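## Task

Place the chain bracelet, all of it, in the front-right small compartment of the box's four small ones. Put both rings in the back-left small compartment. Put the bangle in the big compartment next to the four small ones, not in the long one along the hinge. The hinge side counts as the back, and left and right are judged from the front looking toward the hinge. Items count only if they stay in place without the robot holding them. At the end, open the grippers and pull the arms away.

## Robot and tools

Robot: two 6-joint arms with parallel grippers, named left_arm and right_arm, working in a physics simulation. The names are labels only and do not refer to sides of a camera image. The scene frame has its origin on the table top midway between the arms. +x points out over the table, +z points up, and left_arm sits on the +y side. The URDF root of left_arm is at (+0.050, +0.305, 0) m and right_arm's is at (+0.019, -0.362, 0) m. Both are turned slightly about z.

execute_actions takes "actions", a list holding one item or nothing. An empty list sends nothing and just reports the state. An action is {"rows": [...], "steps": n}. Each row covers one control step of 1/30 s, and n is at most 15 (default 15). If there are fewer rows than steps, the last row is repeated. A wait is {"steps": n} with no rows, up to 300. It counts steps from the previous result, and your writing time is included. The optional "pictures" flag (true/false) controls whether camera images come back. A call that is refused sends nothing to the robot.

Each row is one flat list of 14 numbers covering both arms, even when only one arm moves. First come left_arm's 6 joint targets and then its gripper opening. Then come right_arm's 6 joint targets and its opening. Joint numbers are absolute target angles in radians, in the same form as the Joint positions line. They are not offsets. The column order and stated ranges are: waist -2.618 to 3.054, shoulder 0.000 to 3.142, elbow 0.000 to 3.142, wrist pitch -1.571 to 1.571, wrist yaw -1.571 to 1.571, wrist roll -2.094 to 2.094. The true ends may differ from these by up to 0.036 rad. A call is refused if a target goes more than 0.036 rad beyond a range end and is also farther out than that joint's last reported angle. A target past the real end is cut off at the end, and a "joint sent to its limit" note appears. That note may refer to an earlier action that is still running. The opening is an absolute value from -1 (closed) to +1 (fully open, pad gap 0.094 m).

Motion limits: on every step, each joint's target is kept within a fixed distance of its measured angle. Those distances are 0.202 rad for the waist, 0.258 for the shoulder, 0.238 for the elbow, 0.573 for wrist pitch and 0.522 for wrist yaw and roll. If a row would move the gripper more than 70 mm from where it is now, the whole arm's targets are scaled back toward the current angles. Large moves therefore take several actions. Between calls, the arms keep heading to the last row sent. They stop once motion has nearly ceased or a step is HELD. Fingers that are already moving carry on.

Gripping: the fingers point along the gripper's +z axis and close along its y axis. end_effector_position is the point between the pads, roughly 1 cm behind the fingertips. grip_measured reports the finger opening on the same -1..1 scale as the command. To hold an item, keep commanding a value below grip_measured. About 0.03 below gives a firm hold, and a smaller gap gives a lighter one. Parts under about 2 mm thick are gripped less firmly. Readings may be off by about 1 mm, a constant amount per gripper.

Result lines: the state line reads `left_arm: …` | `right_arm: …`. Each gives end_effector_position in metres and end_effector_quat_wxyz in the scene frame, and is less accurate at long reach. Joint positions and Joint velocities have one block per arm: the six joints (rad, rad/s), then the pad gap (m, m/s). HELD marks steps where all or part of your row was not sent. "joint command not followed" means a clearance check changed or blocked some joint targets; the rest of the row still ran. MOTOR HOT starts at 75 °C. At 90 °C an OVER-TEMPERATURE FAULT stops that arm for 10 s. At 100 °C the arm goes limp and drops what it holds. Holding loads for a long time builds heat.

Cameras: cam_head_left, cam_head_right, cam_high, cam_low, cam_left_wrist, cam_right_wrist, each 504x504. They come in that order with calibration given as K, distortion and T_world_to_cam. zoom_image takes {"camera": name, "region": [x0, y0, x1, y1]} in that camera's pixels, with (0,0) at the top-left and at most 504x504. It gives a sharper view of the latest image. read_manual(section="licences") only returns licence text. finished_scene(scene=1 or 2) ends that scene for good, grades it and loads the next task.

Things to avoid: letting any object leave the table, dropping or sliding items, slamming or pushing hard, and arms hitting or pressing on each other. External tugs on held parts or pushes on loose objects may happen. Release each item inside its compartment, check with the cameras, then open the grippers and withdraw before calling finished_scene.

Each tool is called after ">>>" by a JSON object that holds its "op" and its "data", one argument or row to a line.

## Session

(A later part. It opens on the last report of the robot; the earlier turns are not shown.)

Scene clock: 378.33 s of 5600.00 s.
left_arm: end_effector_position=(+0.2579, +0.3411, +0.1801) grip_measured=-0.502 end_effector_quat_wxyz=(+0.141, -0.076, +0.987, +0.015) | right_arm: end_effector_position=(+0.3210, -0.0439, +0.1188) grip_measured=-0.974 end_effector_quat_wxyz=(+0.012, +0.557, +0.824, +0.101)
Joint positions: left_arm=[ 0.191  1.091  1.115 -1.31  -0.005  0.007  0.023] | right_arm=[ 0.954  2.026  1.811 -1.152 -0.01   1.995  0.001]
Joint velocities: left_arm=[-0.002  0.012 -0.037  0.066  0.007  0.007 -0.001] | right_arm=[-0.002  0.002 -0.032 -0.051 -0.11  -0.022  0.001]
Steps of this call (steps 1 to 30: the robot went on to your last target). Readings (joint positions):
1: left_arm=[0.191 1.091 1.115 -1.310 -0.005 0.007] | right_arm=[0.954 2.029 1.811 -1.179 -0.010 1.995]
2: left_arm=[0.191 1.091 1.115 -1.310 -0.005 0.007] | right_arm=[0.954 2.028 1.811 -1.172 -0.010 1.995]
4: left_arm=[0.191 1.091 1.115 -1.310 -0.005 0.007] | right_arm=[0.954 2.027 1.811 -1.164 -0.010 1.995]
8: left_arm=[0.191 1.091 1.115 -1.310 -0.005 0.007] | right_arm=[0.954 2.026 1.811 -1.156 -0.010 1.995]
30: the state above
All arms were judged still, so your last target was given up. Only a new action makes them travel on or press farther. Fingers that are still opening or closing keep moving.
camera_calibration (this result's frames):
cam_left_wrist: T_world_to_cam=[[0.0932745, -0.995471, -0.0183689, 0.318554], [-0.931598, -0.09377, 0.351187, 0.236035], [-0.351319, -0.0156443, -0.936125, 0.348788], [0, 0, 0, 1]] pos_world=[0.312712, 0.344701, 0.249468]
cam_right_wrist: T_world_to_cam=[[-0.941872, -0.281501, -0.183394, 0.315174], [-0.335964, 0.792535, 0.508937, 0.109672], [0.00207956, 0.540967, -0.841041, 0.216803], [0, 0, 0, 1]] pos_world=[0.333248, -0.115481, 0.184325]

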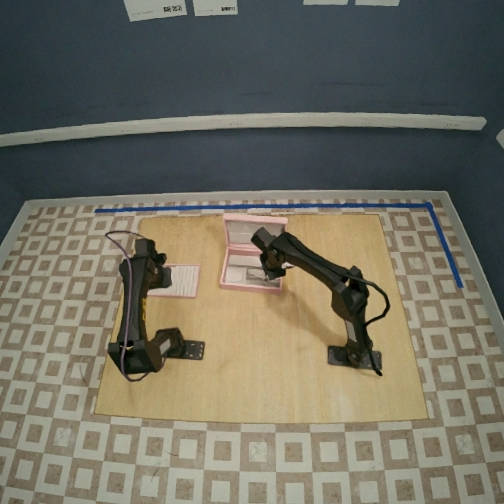

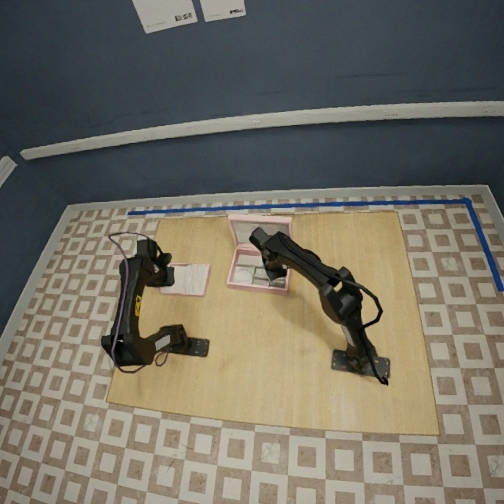

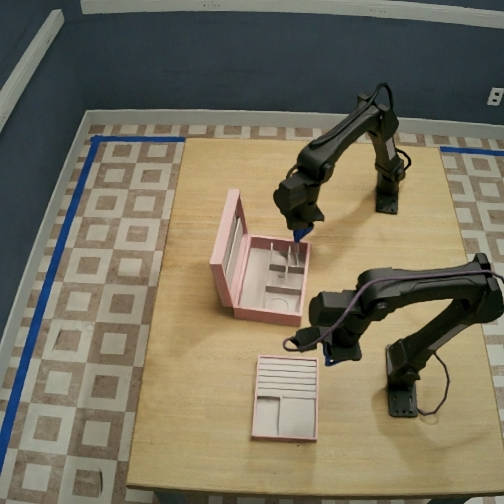

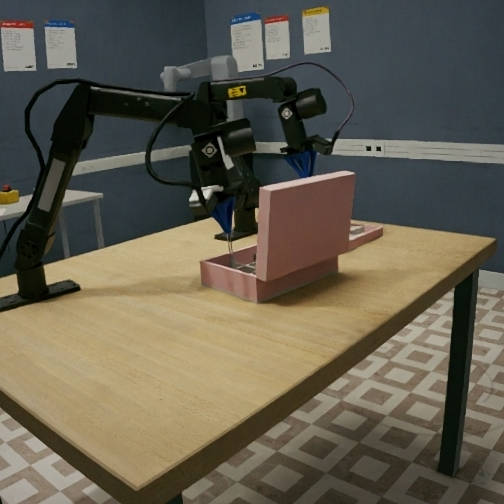

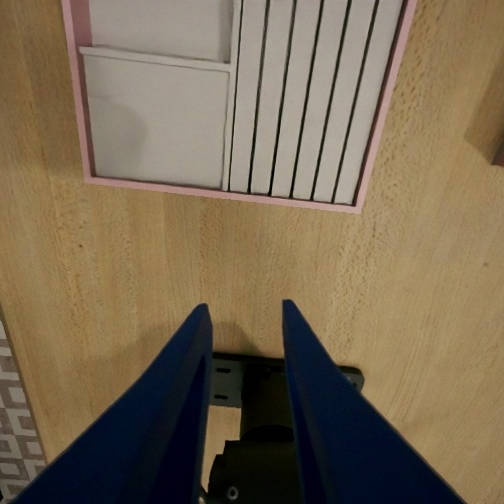

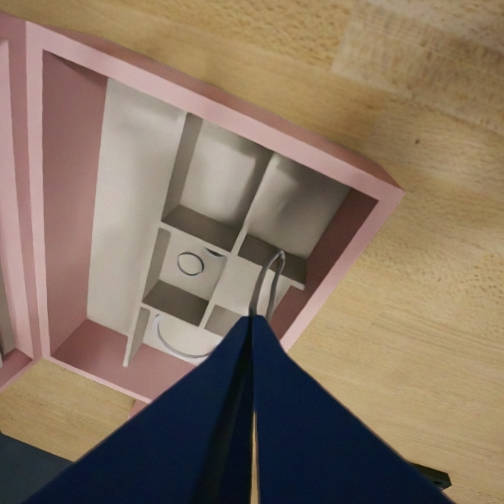

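>>> {"op": "execute_actions", "data": {
  "actions": [
    {"rows":[[0.2,1.1,1.12,-1.3,0,0,-0.5,0.945,2.0,1.85,-1.2,0,2.0,-1],[0.2,1.1,1.12,-1.3,0,0,-0.5,0.935,2.0,1.85,-1.23,0,2.0,-1],[0.2,1.1,1.12,-1.3,0,0,-0.5,0.93,2.0,1.85,-1.25,0,2.0,-1],[0.2,1.1,1.12,-1.3,0,0,-0.5,0.93,2.0,1.85,-1.25,0,2.0,-1],[0.2,1.1,1.12,-1.3,0,0,-0.5,0.93,2.0,1.85,-1.25,0,2.0,-1],[0.2,1.1,1.12,-1.3,0,0,-0.5,0.93,2.0,1.85,-1.25,0,2.0,-1],[0.2,1.1,1.12,-1.3,0,0,-0.5,0.93,2.0,1.85,-1.25,0,2.0,-1],[0.2,1.1,1.12,-1.3,0,0,-0.5,0.93,2.0,1.85,-1.25,0,2.0,-1],[0.2,1.1,1.12,-1.3,0,0,-0.5,0.93,2.0,1.83,-1.23,0,2.0,-1],[0.2,1.1,1.12,-1.3,0,0,-0.5,0.93,2.0,1.81,-1.21,0,2.0,-1],[0.2,1.1,1.12,-1.3,0,0,-0.5,0.93,2.0,1.79,-1.19,0,2.0,-1],[0.2,1.1,1.12,-1.3,0,0,-0.5,0.93,2.0,1.77,-1.17,0,2.0,-1],[0.2,1.1,1.12,-1.3,0,0,-0.5,0.93,2.0,1.75,-1.145,0,2.0,-1]]}
  ],
  "pictures": false
}}

>>> {"op": "execute_actions", "data": {
  "actions": [
    {"steps":20}
  ]
}}

>>> {"op": "zoom_image", "data": {
  "camera": "cam_high",
  "region": [260, 210, 330, 290]
}}

Scene clock: 391.70 s of 5600.00 s.
left_arm: end_effector_position=(+0.2579, +0.3411, +0.1801) grip_measured=-0.502 end_effector_quat_wxyz=(+0.141, -0.076, +0.987, +0.015) | right_arm: end_effector_position=(+0.3158, -0.0600, +0.1096) grip_measured=-0.974 end_effector_quat_wxyz=(+0.009, +0.566, +0.821, +0.075)
Joint positions: left_arm=[ 0.191  1.091  1.115 -1.31  -0.005  0.007  0.023] | right_arm=[ 0.936  2.017  1.77  -1.174 -0.01   1.995  0.001]
Joint velocities: left_arm=[ 0.007 -0.012  0.012 -0.037 -0.022  0.007 -0.001] | right_arm=[ 0.002 -0.007 -0.305  0.198 -0.037 -0.081 -0.001]
Steps of this call (steps 1 to 386: nothing new was sent; steps 387 to 401: all 15 steps of this action). Readings (joint positions):
387: left_arm=[0.191 1.091 1.115 -1.310 -0.005 0.007] | right_arm=[0.954 2.026 1.813 -1.156 -0.010 1.995]
388: left_arm=[0.191 1.091 1.115 -1.310 -0.005 0.007] | right_arm=[0.953 2.026 1.816 -1.164 -0.010 1.995]
390: left_arm=[0.191 1.091 1.115 -1.310 -0.005 0.007] | right_arm=[0.948 2.026 1.822 -1.187 -0.010 1.995]
394: left_arm=[0.191 1.091 1.115 -1.310 -0.005 0.007] | right_arm=[0.937 2.026 1.824 -1.214 -0.010 1.995]
401: the state above

Scene clock: 392.37 s of 5600.00 s.
left_arm: end_effector_position=(+0.2579, +0.3411, +0.1801) grip_measured=-0.502 end_effector_quat_wxyz=(+0.141, -0.076, +0.987, +0.015) | right_arm: end_effector_position=(+0.3177, -0.0581, +0.1060) grip_measured=-0.974 end_effector_quat_wxyz=(+0.010, +0.566, +0.821, +0.080)
Joint positions: left_arm=[ 0.191  1.091  1.115 -1.31  -0.005  0.007  0.023] | right_arm=[ 0.936  2.017  1.754 -1.147 -0.01   1.995  0.001]
Joint velocities: left_arm=[-0.002 -0.002 -0.007  0.007  0.022 -0.007 -0.001] | right_arm=[ 0.012 -0.012 -0.002  0.007  0.037 -0.007  0.001]
Steps of this call (steps 1 to 20: the robot went on to your last target). Readings (joint positions):
1: left_arm=[0.191 1.091 1.115 -1.310 -0.005 0.007] | right_arm=[0.936 2.017 1.761 -1.170 -0.010 1.995]
2: left_arm=[0.191 1.091 1.115 -1.310 -0.005 0.007] | right_arm=[0.936 2.017 1.756 -1.167 -0.010 1.995]
4: left_arm=[0.191 1.091 1.115 -1.310 -0.005 0.007] | right_arm=[0.936 2.017 1.754 -1.163 -0.010 1.995]
8: left_arm=[0.191 1.091 1.115 -1.310 -0.005 0.007] | right_arm=[0.936 2.017 1.754 -1.152 -0.010 1.995]
20: the state above
camera_calibration (this result's frames):
cam_left_wrist: T_world_to_cam=[[0.0932745, -0.995471, -0.0183689, 0.318554], [-0.931598, -0.09377, 0.351187, 0.236035], [-0.351319, -0.0156443, -0.936125, 0.348788], [0, 0, 0, 1]] pos_world=[0.312712, 0.344701, 0.249468]
cam_right_wrist: T_world_to_cam=[[-0.951606, -0.269886, -0.146997, 0.305612], [-0.307011, 0.813352, 0.494168, 0.119951], [-0.0138089, 0.515383, -0.856849, 0.218902], [0, 0, 0, 1]] pos_world=[0.330671, -0.1279, 0.173214]

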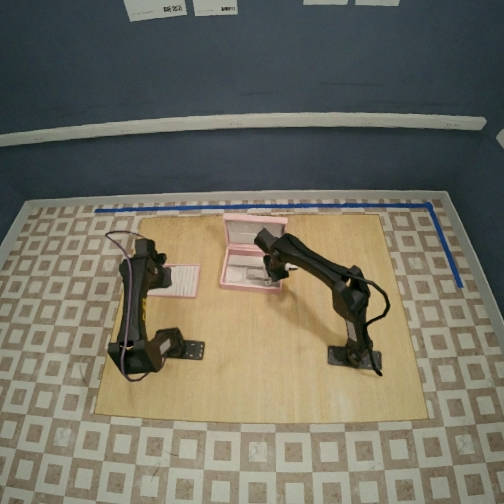

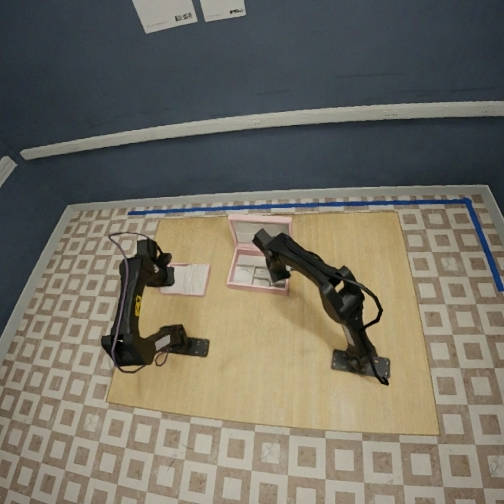

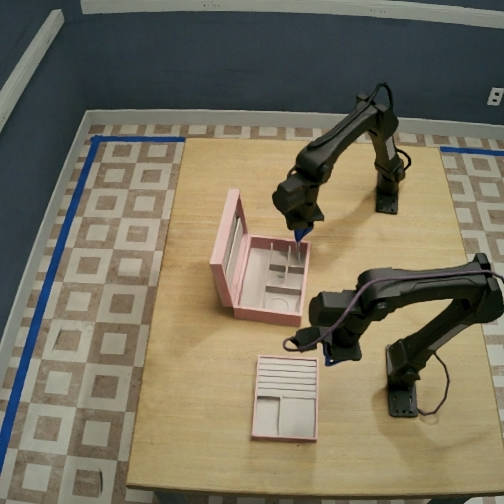

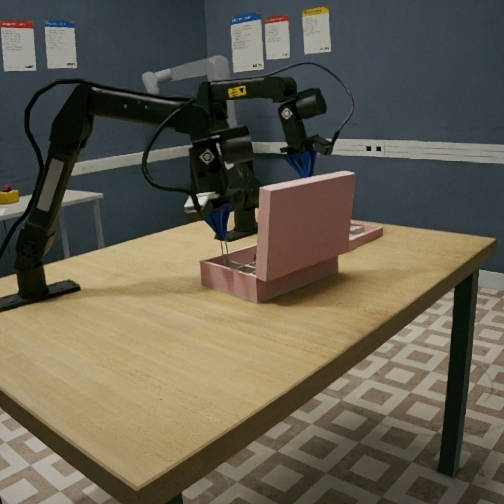

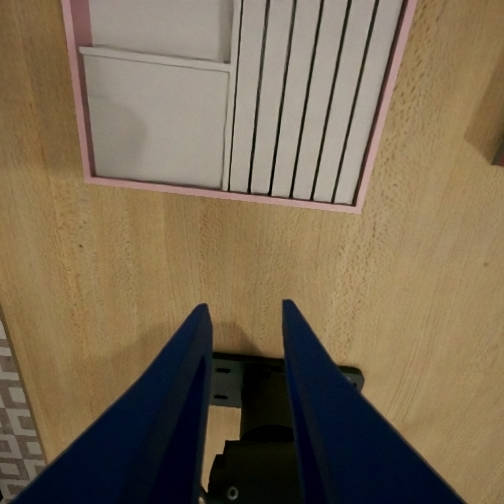

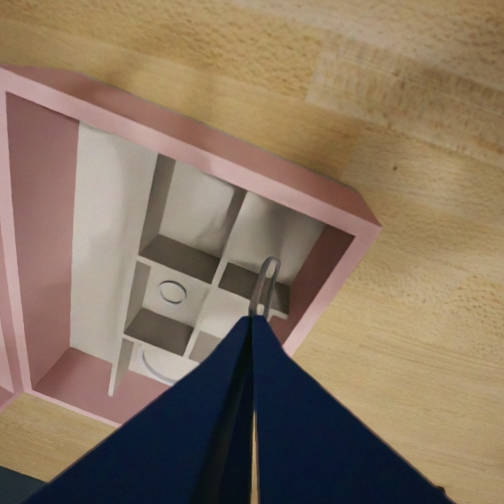

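Region (260, 210, 330, 290) of cam_high's 504x504 image, scaled by 6.300, with more detail than that image has; it fills the left 441 columns of this view, and the rest is white.

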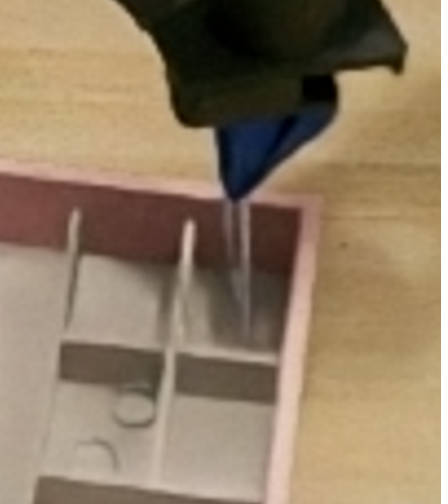

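>>> {"op": "execute_actions", "data": {
  "actions": [
    {"rows":[[0.2,1.1,1.12,-1.3,0,0,-0.5,0.935,2.005,1.735,-1.12,0,2.0,-1],[0.2,1.1,1.12,-1.3,0,0,-0.5,0.935,2.005,1.72,-1.1,0,2.0,-1],[0.2,1.1,1.12,-1.3,0,0,-0.5,0.935,2.005,1.705,-1.085,0,2.0,-1],[0.2,1.1,1.12,-1.3,0,0,-0.5,0.935,2.005,1.69,-1.065,0,2.0,-1],[0.2,1.1,1.12,-1.3,0,0,-0.5,0.935,2.005,1.675,-1.045,0,2.0,-1],[0.2,1.1,1.12,-1.3,0,0,-0.5,0.935,2.005,1.66,-1.03,0,2.0,-1],[0.2,1.1,1.12,-1.3,0,0,-0.5,0.935,2.008,1.645,-1.01,0,2.0,-1],[0.2,1.1,1.12,-1.3,0,0,-0.5,0.935,2.011,1.63,-0.99,0,2.0,-1],[0.2,1.1,1.12,-1.3,0,0,-0.5,0.935,2.014,1.615,-0.97,0,2.0,-1],[0.2,1.1,1.12,-1.3,0,0,-0.5,0.935,2.018,1.6,-0.95,0,2.0,-1],[0.2,1.1,1.12,-1.3,0,0,-0.5,0.935,2.022,1.585,-0.93,0,2.0,-1],[0.2,1.1,1.12,-1.3,0,0,-0.5,0.935,2.026,1.57,-0.91,0,2.0,-1],[0.2,1.1,1.12,-1.3,0,0,-0.5,0.935,2.03,1.555,-0.89,0,2.0,-1],[0.2,1.1,1.12,-1.3,0,0,-0.5,0.935,2.035,1.54,-0.87,0,2.0,-1],[0.2,1.1,1.12,-1.3,0,0,-0.5,0.935,2.04,1.525,-0.855,0,2.0,-1]]}
  ],
  "pictures": false
}}

>>> {"op": "execute_actions", "data": {
  "actions": [
    {"steps":15}
  ]
}}

>>> {"op": "zoom_image", "data": {
  "camera": "cam_high",
  "region": [260, 210, 330, 290]
}}

Scene clock: 404.17 s of 5600.00 s.
left_arm: end_effector_position=(+0.2579, +0.3411, +0.1801) grip_measured=-0.502 end_effector_quat_wxyz=(+0.141, -0.076, +0.987, +0.015) | right_arm: end_effector_position=(+0.3170, -0.0589, +0.0560) grip_measured=-0.974 end_effector_quat_wxyz=(+0.011, +0.565, +0.820, +0.088)
Joint positions: left_arm=[ 0.191  1.091  1.115 -1.31  -0.005  0.007  0.023] | right_arm=[ 0.936  2.022  1.56  -0.932 -0.01   1.995  0.001]
Joint velocities: left_arm=[-0.017 -0.012  0.007  0.007  0.007 -0.022 -0.001] | right_arm=[-0.002  0.11  -0.393  0.476 -0.007 -0.007  0.001]
Steps of this call (steps 1 to 15: the robot went on to your last target; steps 16 to 339: nothing new was sent; steps 340 to 354: all 15 steps of this action). Readings (joint positions):
340: left_arm=[0.191 1.091 1.115 -1.310 -0.005 0.007] | right_arm=[0.936 2.017 1.752 -1.143 -0.010 1.995]
341: left_arm=[0.191 1.091 1.115 -1.310 -0.005 0.007] | right_arm=[0.936 2.017 1.748 -1.135 -0.010 1.995]
343: left_arm=[0.191 1.091 1.115 -1.310 -0.005 0.007] | right_arm=[0.936 2.017 1.728 -1.110 -0.010 1.995]
347: left_arm=[0.191 1.091 1.115 -1.310 -0.005 0.007] | right_arm=[0.936 2.017 1.664 -1.054 -0.010 1.995]
354: the state above

Scene clock: 404.67 s of 5600.00 s.
left_arm: end_effector_position=(+0.2579, +0.3411, +0.1801) grip_measured=-0.502 end_effector_quat_wxyz=(+0.141, -0.076, +0.987, +0.015) | right_arm: end_effector_position=(+0.3215, -0.0544, +0.0404) grip_measured=-0.974 end_effector_quat_wxyz=(+0.012, +0.565, +0.820, +0.096)
Joint positions: left_arm=[ 0.191  1.091  1.115 -1.31  -0.005  0.007  0.023] | right_arm=[ 0.936  2.046  1.528 -0.859 -0.01   1.995  0.001]
Joint velocities: left_arm=[-0.007 -0.007 -0.002 -0.037  0.007 -0.007 -0.001] | right_arm=[-0.007 -0.007  0.007 -0.051  0.051 -0.007  0.001]
Steps of this call (steps 1 to 15: the robot went on to your last target). Readings (joint positions):
1: left_arm=[0.191 1.091 1.115 -1.310 -0.005 0.007] | right_arm=[0.936 2.027 1.548 -0.917 -0.010 1.995]
2: left_arm=[0.191 1.091 1.115 -1.310 -0.005 0.007] | right_arm=[0.936 2.032 1.540 -0.905 -0.010 1.995]
4: left_arm=[0.191 1.091 1.115 -1.310 -0.005 0.007] | right_arm=[0.936 2.042 1.531 -0.890 -0.010 1.995]
8: left_arm=[0.191 1.091 1.115 -1.310 -0.005 0.007] | right_arm=[0.936 2.046 1.528 -0.873 -0.010 1.995]
15: the state above
camera_calibration (this result's frames):
cam_left_wrist: T_world_to_cam=[[0.0932745, -0.995471, -0.0183689, 0.318554], [-0.931598, -0.09377, 0.351187, 0.236035], [-0.351319, -0.0156443, -0.936125, 0.348788], [0, 0, 0, 1]] pos_world=[0.312712, 0.344701, 0.249468]
cam_right_wrist: T_world_to_cam=[[-0.947921, -0.266189, -0.174895, 0.300696], [-0.318454, 0.801871, 0.505558, 0.153013], [0.00566935, 0.534926, -0.84488, 0.155209], [0, 0, 0, 1]] pos_world=[0.332884, -0.12568, 0.106366]

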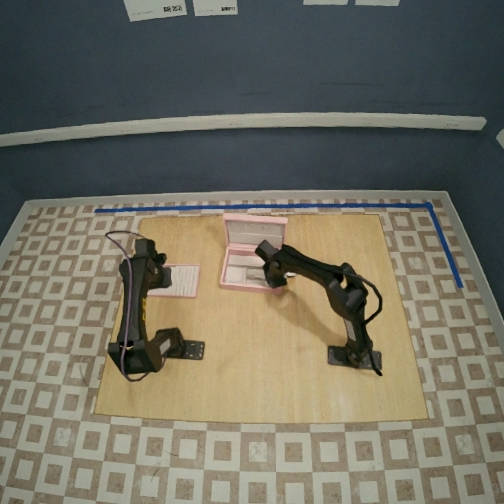

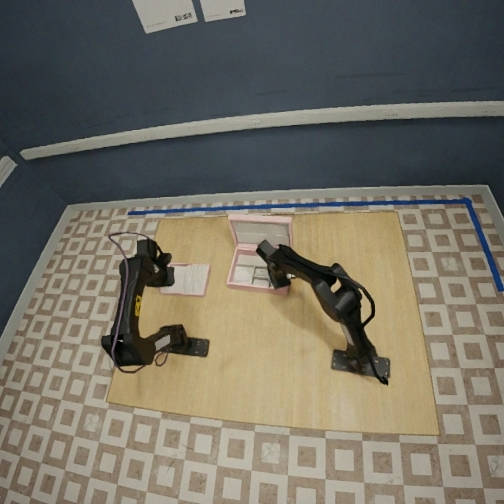

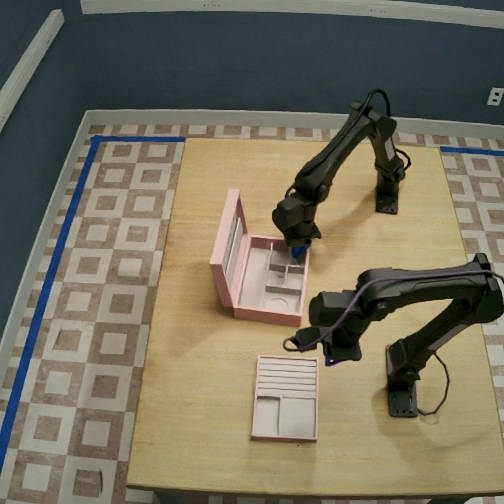

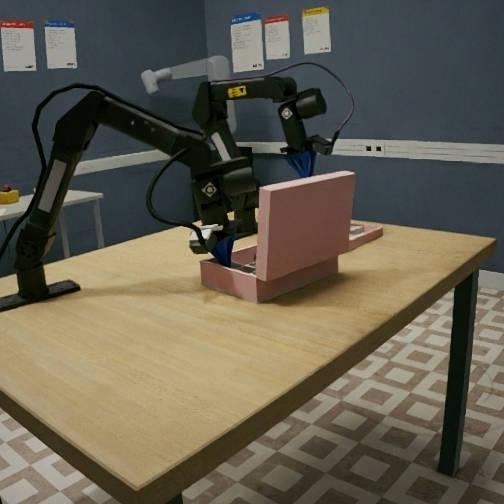

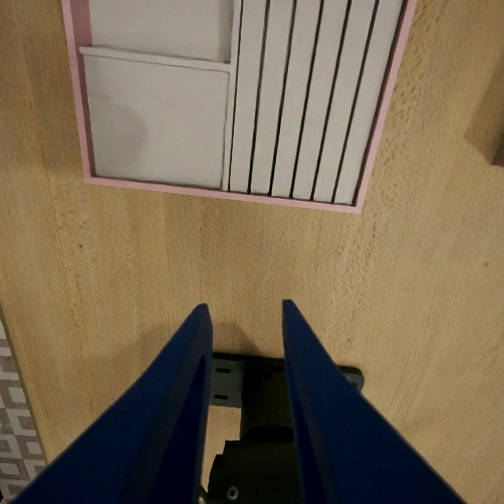

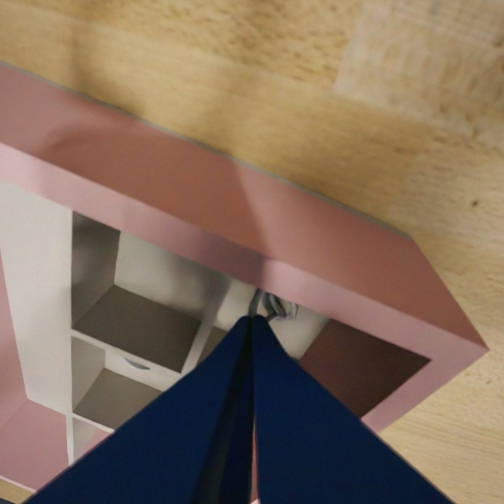

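Region (260, 210, 330, 290) of cam_high's 504x504 image, scaled by 6.300, with more detail than that image has; it fills the left 441 columns of this view, and the rest is white.

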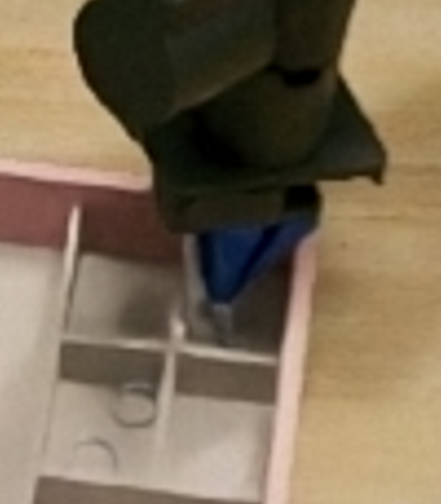

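>>> {"op": "execute_actions", "data": {
  "actions": [
    {"rows":[[0.2,1.1,1.12,-1.3,0,0,-0.5,0.935,2.04,1.525,-0.855,0,2.0,-0.8]],"steps":15}
  ],
  "pictures": false
}}

>>> {"op": "execute_actions", "data": {
  "actions": [
    {"rows":[[0.2,1.1,1.12,-1.3,0,0,-0.5,0.935,2.03,1.58,-0.92,0,2.0,-0.8],[0.2,1.1,1.12,-1.3,0,0,-0.5,0.935,2.03,1.58,-0.92,0,2.0,-0.8],[0.2,1.1,1.12,-1.3,0,0,-0.5,0.935,2.03,1.58,-0.92,0,2.0,-0.8],[0.2,1.1,1.12,-1.3,0,0,-0.5,0.935,2.017,1.645,-1.0,0,2.0,-0.8],[0.2,1.1,1.12,-1.3,0,0,-0.5,0.935,2.017,1.645,-1.0,0,2.0,-0.8],[0.2,1.1,1.12,-1.3,0,0,-0.5,0.935,2.017,1.645,-1.0,0,2.0,-0.8],[0.2,1.1,1.12,-1.3,0,0,-0.5,0.935,2.01,1.72,-1.08,0,2.0,-0.8],[0.2,1.1,1.12,-1.3,0,0,-0.5,0.935,2.01,1.72,-1.08,0,2.0,-0.8],[0.2,1.1,1.12,-1.3,0,0,-0.5,0.935,2.008,1.79,-1.17,0,2.0,-0.8]],"steps":15}
  ]
}}

Scene clock: 427.73 s of 5600.00 s.
left_arm: end_effector_position=(+0.2579, +0.3411, +0.1801) grip_measured=-0.502 end_effector_quat_wxyz=(+0.141, -0.076, +0.987, +0.015) | right_arm: end_effector_position=(+0.3219, -0.0539, +0.0406) grip_measured=-0.803 end_effector_quat_wxyz=(+0.013, +0.565, +0.819, +0.097)
Joint positions: left_arm=[ 0.191  1.091  1.115 -1.31  -0.005  0.007  0.023] | right_arm=[ 0.936  2.046  1.528 -0.857 -0.01   1.995  0.009]
Joint velocities: left_arm=[ 0.002  0.002 -0.012 -0.037  0.022 -0.022 -0.001] | right_arm=[-0.012  0.007  0.007  0.007  0.007  0.007  0.   ]
Steps of this call (steps 1 to 15: the robot went on to your last target; steps 16 to 120: nothing new was sent; then 18.57 s passed at rest; steps 121 to 135: all 15 steps of this action). Readings (joint positions):
121: left_arm=[0.191 1.091 1.115 -1.310 -0.005 0.007] | right_arm=[0.936 2.046 1.528 -0.857 -0.010 1.995]
122: left_arm=[0.191 1.091 1.115 -1.310 -0.005 0.007] | right_arm=[0.936 2.046 1.528 -0.857 -0.010 1.995]
124: left_arm=[0.191 1.091 1.115 -1.310 -0.005 0.007] | right_arm=[0.936 2.046 1.528 -0.857 -0.010 1.995]
128: left_arm=[0.191 1.091 1.115 -1.310 -0.005 0.007] | right_arm=[0.936 2.046 1.528 -0.857 -0.010 1.995]
135: the state above

Scene clock: 428.23 s of 5600.00 s.
left_arm: end_effector_position=(+0.2579, +0.3411, +0.1801) grip_measured=-0.502 end_effector_quat_wxyz=(+0.141, -0.076, +0.987, +0.015) | right_arm: end_effector_position=(+0.3298, -0.0460, +0.1177) grip_measured=-0.803 end_effector_quat_wxyz=(+0.016, +0.563, +0.818, +0.117)
Joint positions: left_arm=[ 0.191  1.091  1.115 -1.31  -0.005  0.007  0.023] | right_arm=[ 0.936  2.011  1.778 -1.101 -0.01   1.995  0.009]
Joint velocities: left_arm=[ 0.002  0.002 -0.012 -0.066  0.007  0.022  0.001] | right_arm=[-0.002 -0.076  0.002 -0.315  0.007  0.022 -0.001]
Steps of this call (steps 1 to 15: all 15 steps of this action). Readings (joint positions):
1: left_arm=[0.191 1.091 1.115 -1.310 -0.005 0.007] | right_arm=[0.936 2.046 1.533 -0.864 -0.010 1.995]
2: left_arm=[0.191 1.091 1.115 -1.310 -0.005 0.007] | right_arm=[0.936 2.046 1.538 -0.874 -0.010 1.995]
4: left_arm=[0.191 1.091 1.115 -1.310 -0.005 0.007] | right_arm=[0.936 2.046 1.561 -0.901 -0.010 1.995]
8: left_arm=[0.191 1.091 1.115 -1.310 -0.005 0.007] | right_arm=[0.936 2.044 1.650 -0.982 -0.010 1.995]
15: the state above
camera_calibration (this result's frames):
cam_left_wrist: T_world_to_cam=[[0.0932745, -0.995471, -0.0183689, 0.318554], [-0.931598, -0.09377, 0.351187, 0.236035], [-0.351319, -0.0156443, -0.936125, 0.348788], [0, 0, 0, 1]] pos_world=[0.312712, 0.344701, 0.249468]
cam_right_wrist: T_world_to_cam=[[-0.942149, -0.259925, -0.211648, 0.327044], [-0.333733, 0.786307, 0.519945, 0.112532], [0.0312737, 0.5605, -0.827564, 0.206659], [0, 0, 0, 1]] pos_world=[0.339217, -0.119311, 0.181731]

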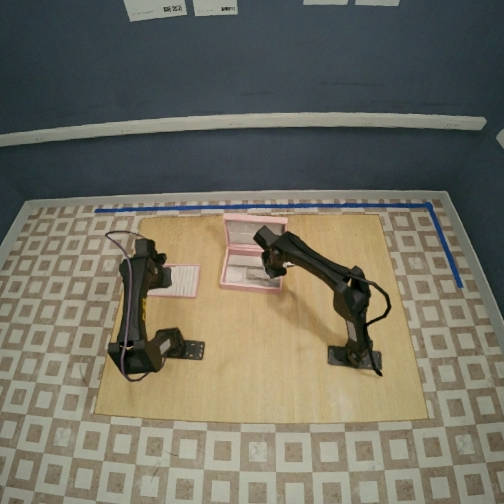

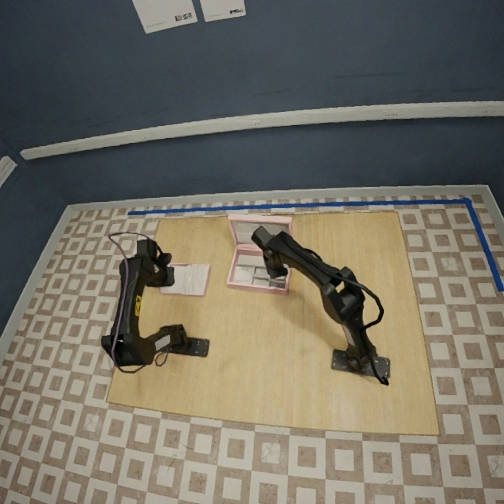

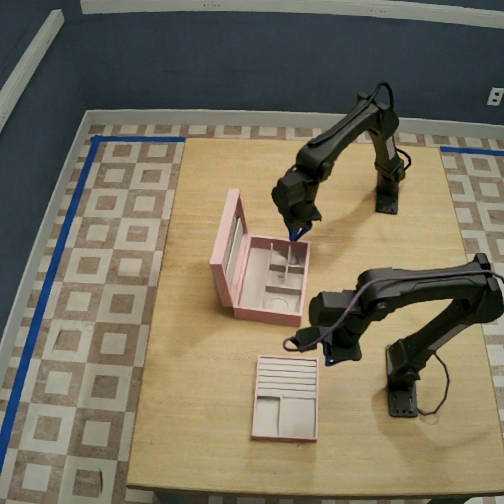

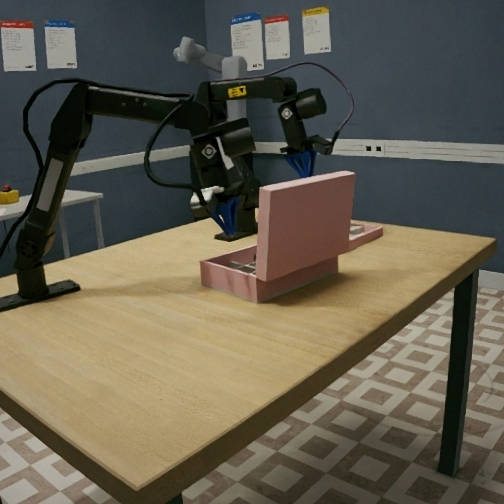

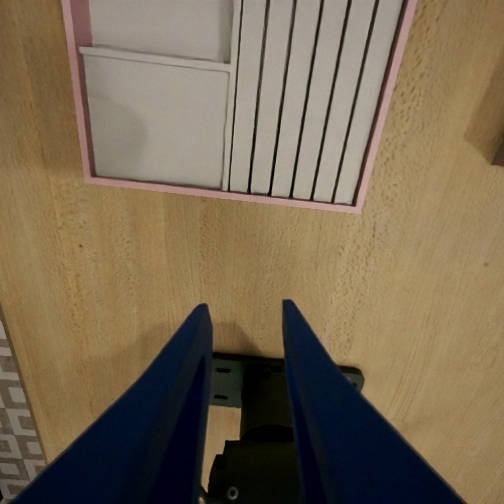

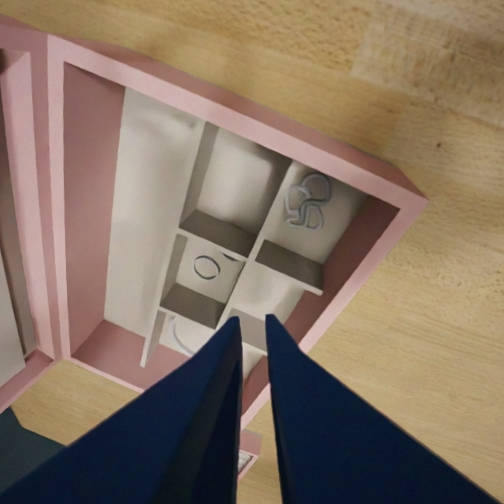

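The chain is inside the front-right cell. Retreating.

>>> {"op": "execute_actions", "data": {
  "actions": [
    {"rows":[[0.2,1.1,1.12,-1.3,0,0,-0.5,0.935,1.8,1.7,-1.3,0,2.0,-0.8],[0.2,1.1,1.12,-1.3,0,0,-0.5,0.935,1.8,1.7,-1.3,0,2.0,-0.8],[0.2,1.1,1.12,-1.3,0,0,-0.5,0.935,1.7,1.6,-1.35,0,2.0,-0.8],[0.2,1.1,1.12,-1.3,0,0,-0.5,0.935,1.7,1.6,-1.35,0,2.0,-0.8],[0.2,1.1,1.12,-1.3,0,0,-0.5,0.935,1.6,1.55,-1.4,0,2.0,-0.8],[0.2,1.1,1.12,-1.3,0,0,-0.5,0.935,1.5,1.5,-1.4,0,2.0,-0.8],[0.2,1.1,1.12,-1.3,0,0,-0.5,0.8,1.3,1.3,-1.4,0,2.0,-0.8],[0.2,1.1,1.12,-1.3,0,0,-0.5,0.8,1.3,1.3,-1.4,0,2.0,-0.8],[0.2,1.1,1.12,-1.3,0,0,-0.5,0.8,1.3,1.3,-1.4,0,2.0,-0.8],[0.2,1.1,1.12,-1.3,0,0,-0.5,0.3,1.2,1.3,-1.4,0,2.0,-0.8]],"steps":15}
  ],
  "pictures": false
}}

>>> {"op": "execute_actions", "data": {
  "actions": [
    {"steps":25}
  ]
}}

>>> {"op": "zoom_image", "data": {
  "camera": "cam_head_left",
  "region": [210,230,300,300]
}}

Scene clock: 434.13 s of 5600.00 s.
left_arm: end_effector_position=(+0.2579, +0.3411, +0.1801) grip_measured=-0.502 end_effector_quat_wxyz=(+0.141, -0.076, +0.987, +0.015) | right_arm: end_effector_position=(+0.2457, -0.2832, +0.2181) grip_measured=-0.803 end_effector_quat_wxyz=(+0.060, +0.733, +0.661, +0.150)
Joint positions: left_arm=[ 0.191  1.091  1.115 -1.31  -0.005  0.007  0.023] | right_arm=[ 0.47   1.201  1.321 -1.366 -0.011  1.996  0.009]
Joint velocities: left_arm=[ 0.002  0.007 -0.007  0.007 -0.037  0.022  0.001] | right_arm=[-2.234 -0.593  0.007 -0.154  0.198  0.022 -0.   ]
Steps of this call (steps 1 to 30: the robot went on to your last target; steps 31 to 90: nothing new was sent; then 2.40 s passed at rest; steps 91 to 105: all 15 steps of this action). Readings (joint positions):
91: left_arm=[0.191 1.091 1.115 -1.310 -0.005 0.007] | right_arm=[0.936 1.991 1.760 -1.147 -0.010 1.995]
92: left_arm=[0.191 1.091 1.115 -1.310 -0.005 0.007] | right_arm=[0.936 1.959 1.728 -1.160 -0.010 1.995]
94: left_arm=[0.191 1.091 1.115 -1.310 -0.005 0.007] | right_arm=[0.936 1.859 1.655 -1.202 -0.010 1.995]
98: left_arm=[0.191 1.091 1.115 -1.310 -0.005 0.007] | right_arm=[0.906 1.595 1.492 -1.264 -0.017 1.995]
105: the state above

Scene clock: 434.97 s of 5600.00 s.
left_arm: end_effector_position=(+0.2579, +0.3411, +0.1801) grip_measured=-0.502 end_effector_quat_wxyz=(+0.141, -0.076, +0.987, +0.015) | right_arm: end_effector_position=(+0.2497, -0.3251, +0.2145) grip_measured=-0.803 end_effector_quat_wxyz=(+0.073, +0.787, +0.598, +0.132)
Joint positions: left_arm=[ 0.191  1.091  1.115 -1.31  -0.005  0.007  0.023] | right_arm=[ 0.304  1.193  1.308 -1.382  0.003  1.996  0.009]
Joint velocities: left_arm=[-0.007  0.012  0.007  0.081 -0.022  0.007  0.   ] | right_arm=[-0.007  0.017 -0.002 -0.007 -0.022  0.007  0.001]
Steps of this call (steps 1 to 25: the robot went on to your last target). Readings (joint positions):
1: left_arm=[0.191 1.091 1.115 -1.310 -0.005 0.007] | right_arm=[0.397 1.188 1.321 -1.371 -0.007 1.996]
2: left_arm=[0.191 1.091 1.115 -1.310 -0.005 0.007] | right_arm=[0.344 1.185 1.321 -1.375 -0.001 1.996]
4: left_arm=[0.191 1.091 1.115 -1.310 -0.005 0.007] | right_arm=[0.306 1.188 1.315 -1.377 0.004 1.996]
8: left_arm=[0.191 1.091 1.115 -1.310 -0.005 0.007] | right_arm=[0.304 1.193 1.308 -1.381 0.003 1.996]
25: the state above
camera_calibration (this result's frames):
cam_left_wrist: T_world_to_cam=[[0.0932745, -0.995471, -0.0183689, 0.318554], [-0.931598, -0.09377, 0.351187, 0.236035], [-0.351319, -0.0156443, -0.936125, 0.348788], [0, 0, 0, 1]] pos_world=[0.312712, 0.344701, 0.249468]
cam_right_wrist: T_world_to_cam=[[-0.895829, 0.349971, -0.273881, 0.399557], [0.16292, 0.832019, 0.530284, 0.143581], [0.413458, 0.430423, -0.802364, 0.302563], [0, 0, 0, 1]] pos_world=[0.209445, -0.389526, 0.276058]

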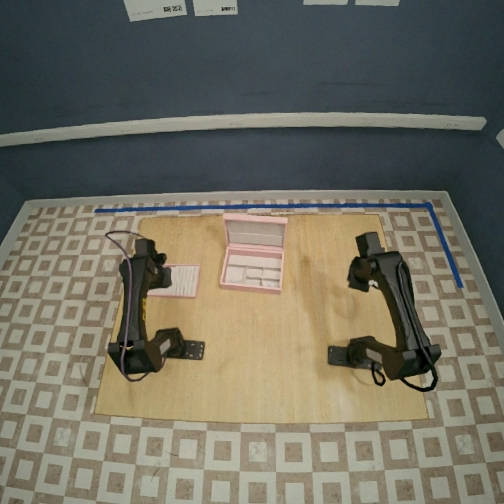

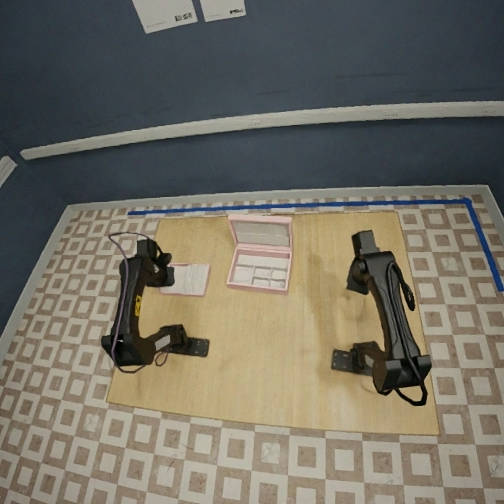

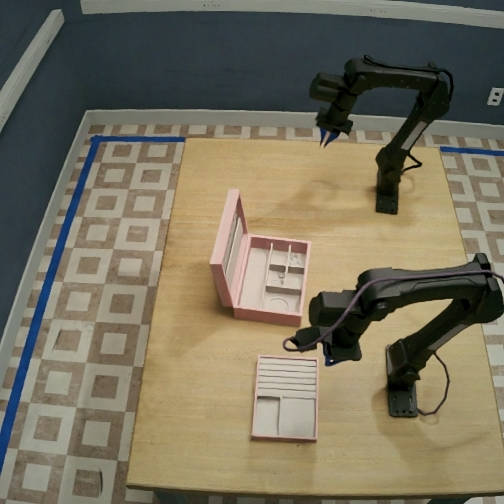

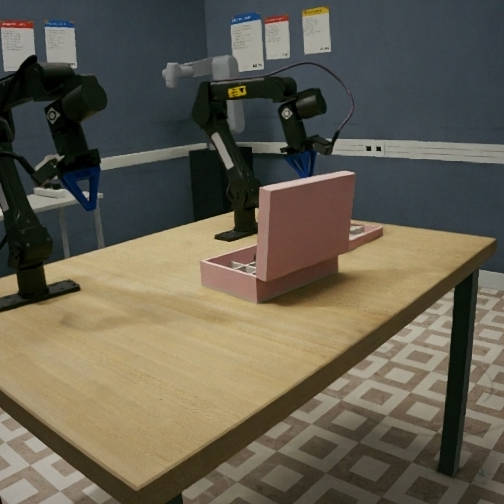

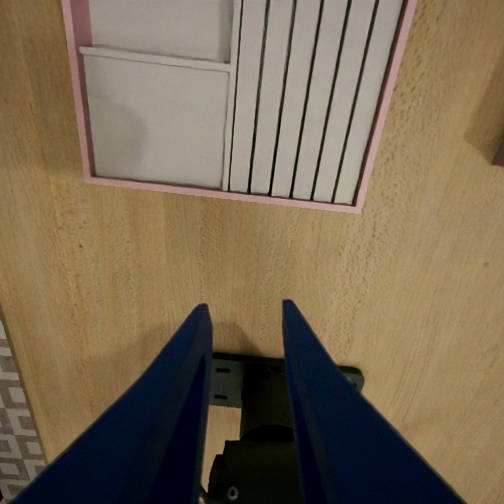

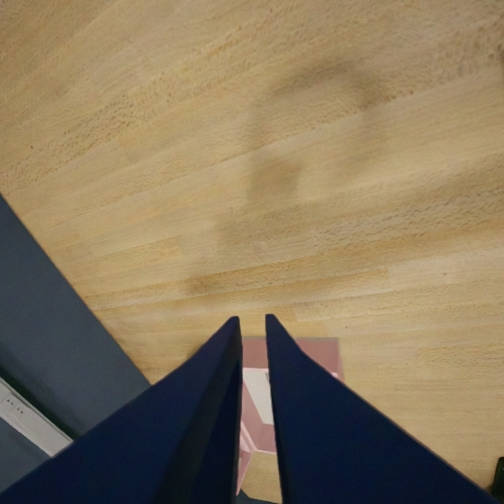

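Region (210, 230, 300, 300) of cam_head_left's 504x504 image, scaled by 5.600, with more detail than that image has.

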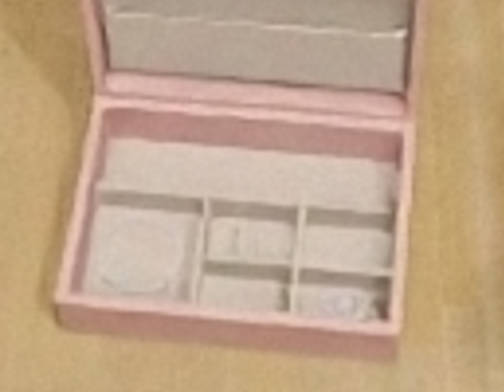

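>>> {"op": "finished_scene", "data": {
  "scene": 1
}}

The scene is finished: the task was done.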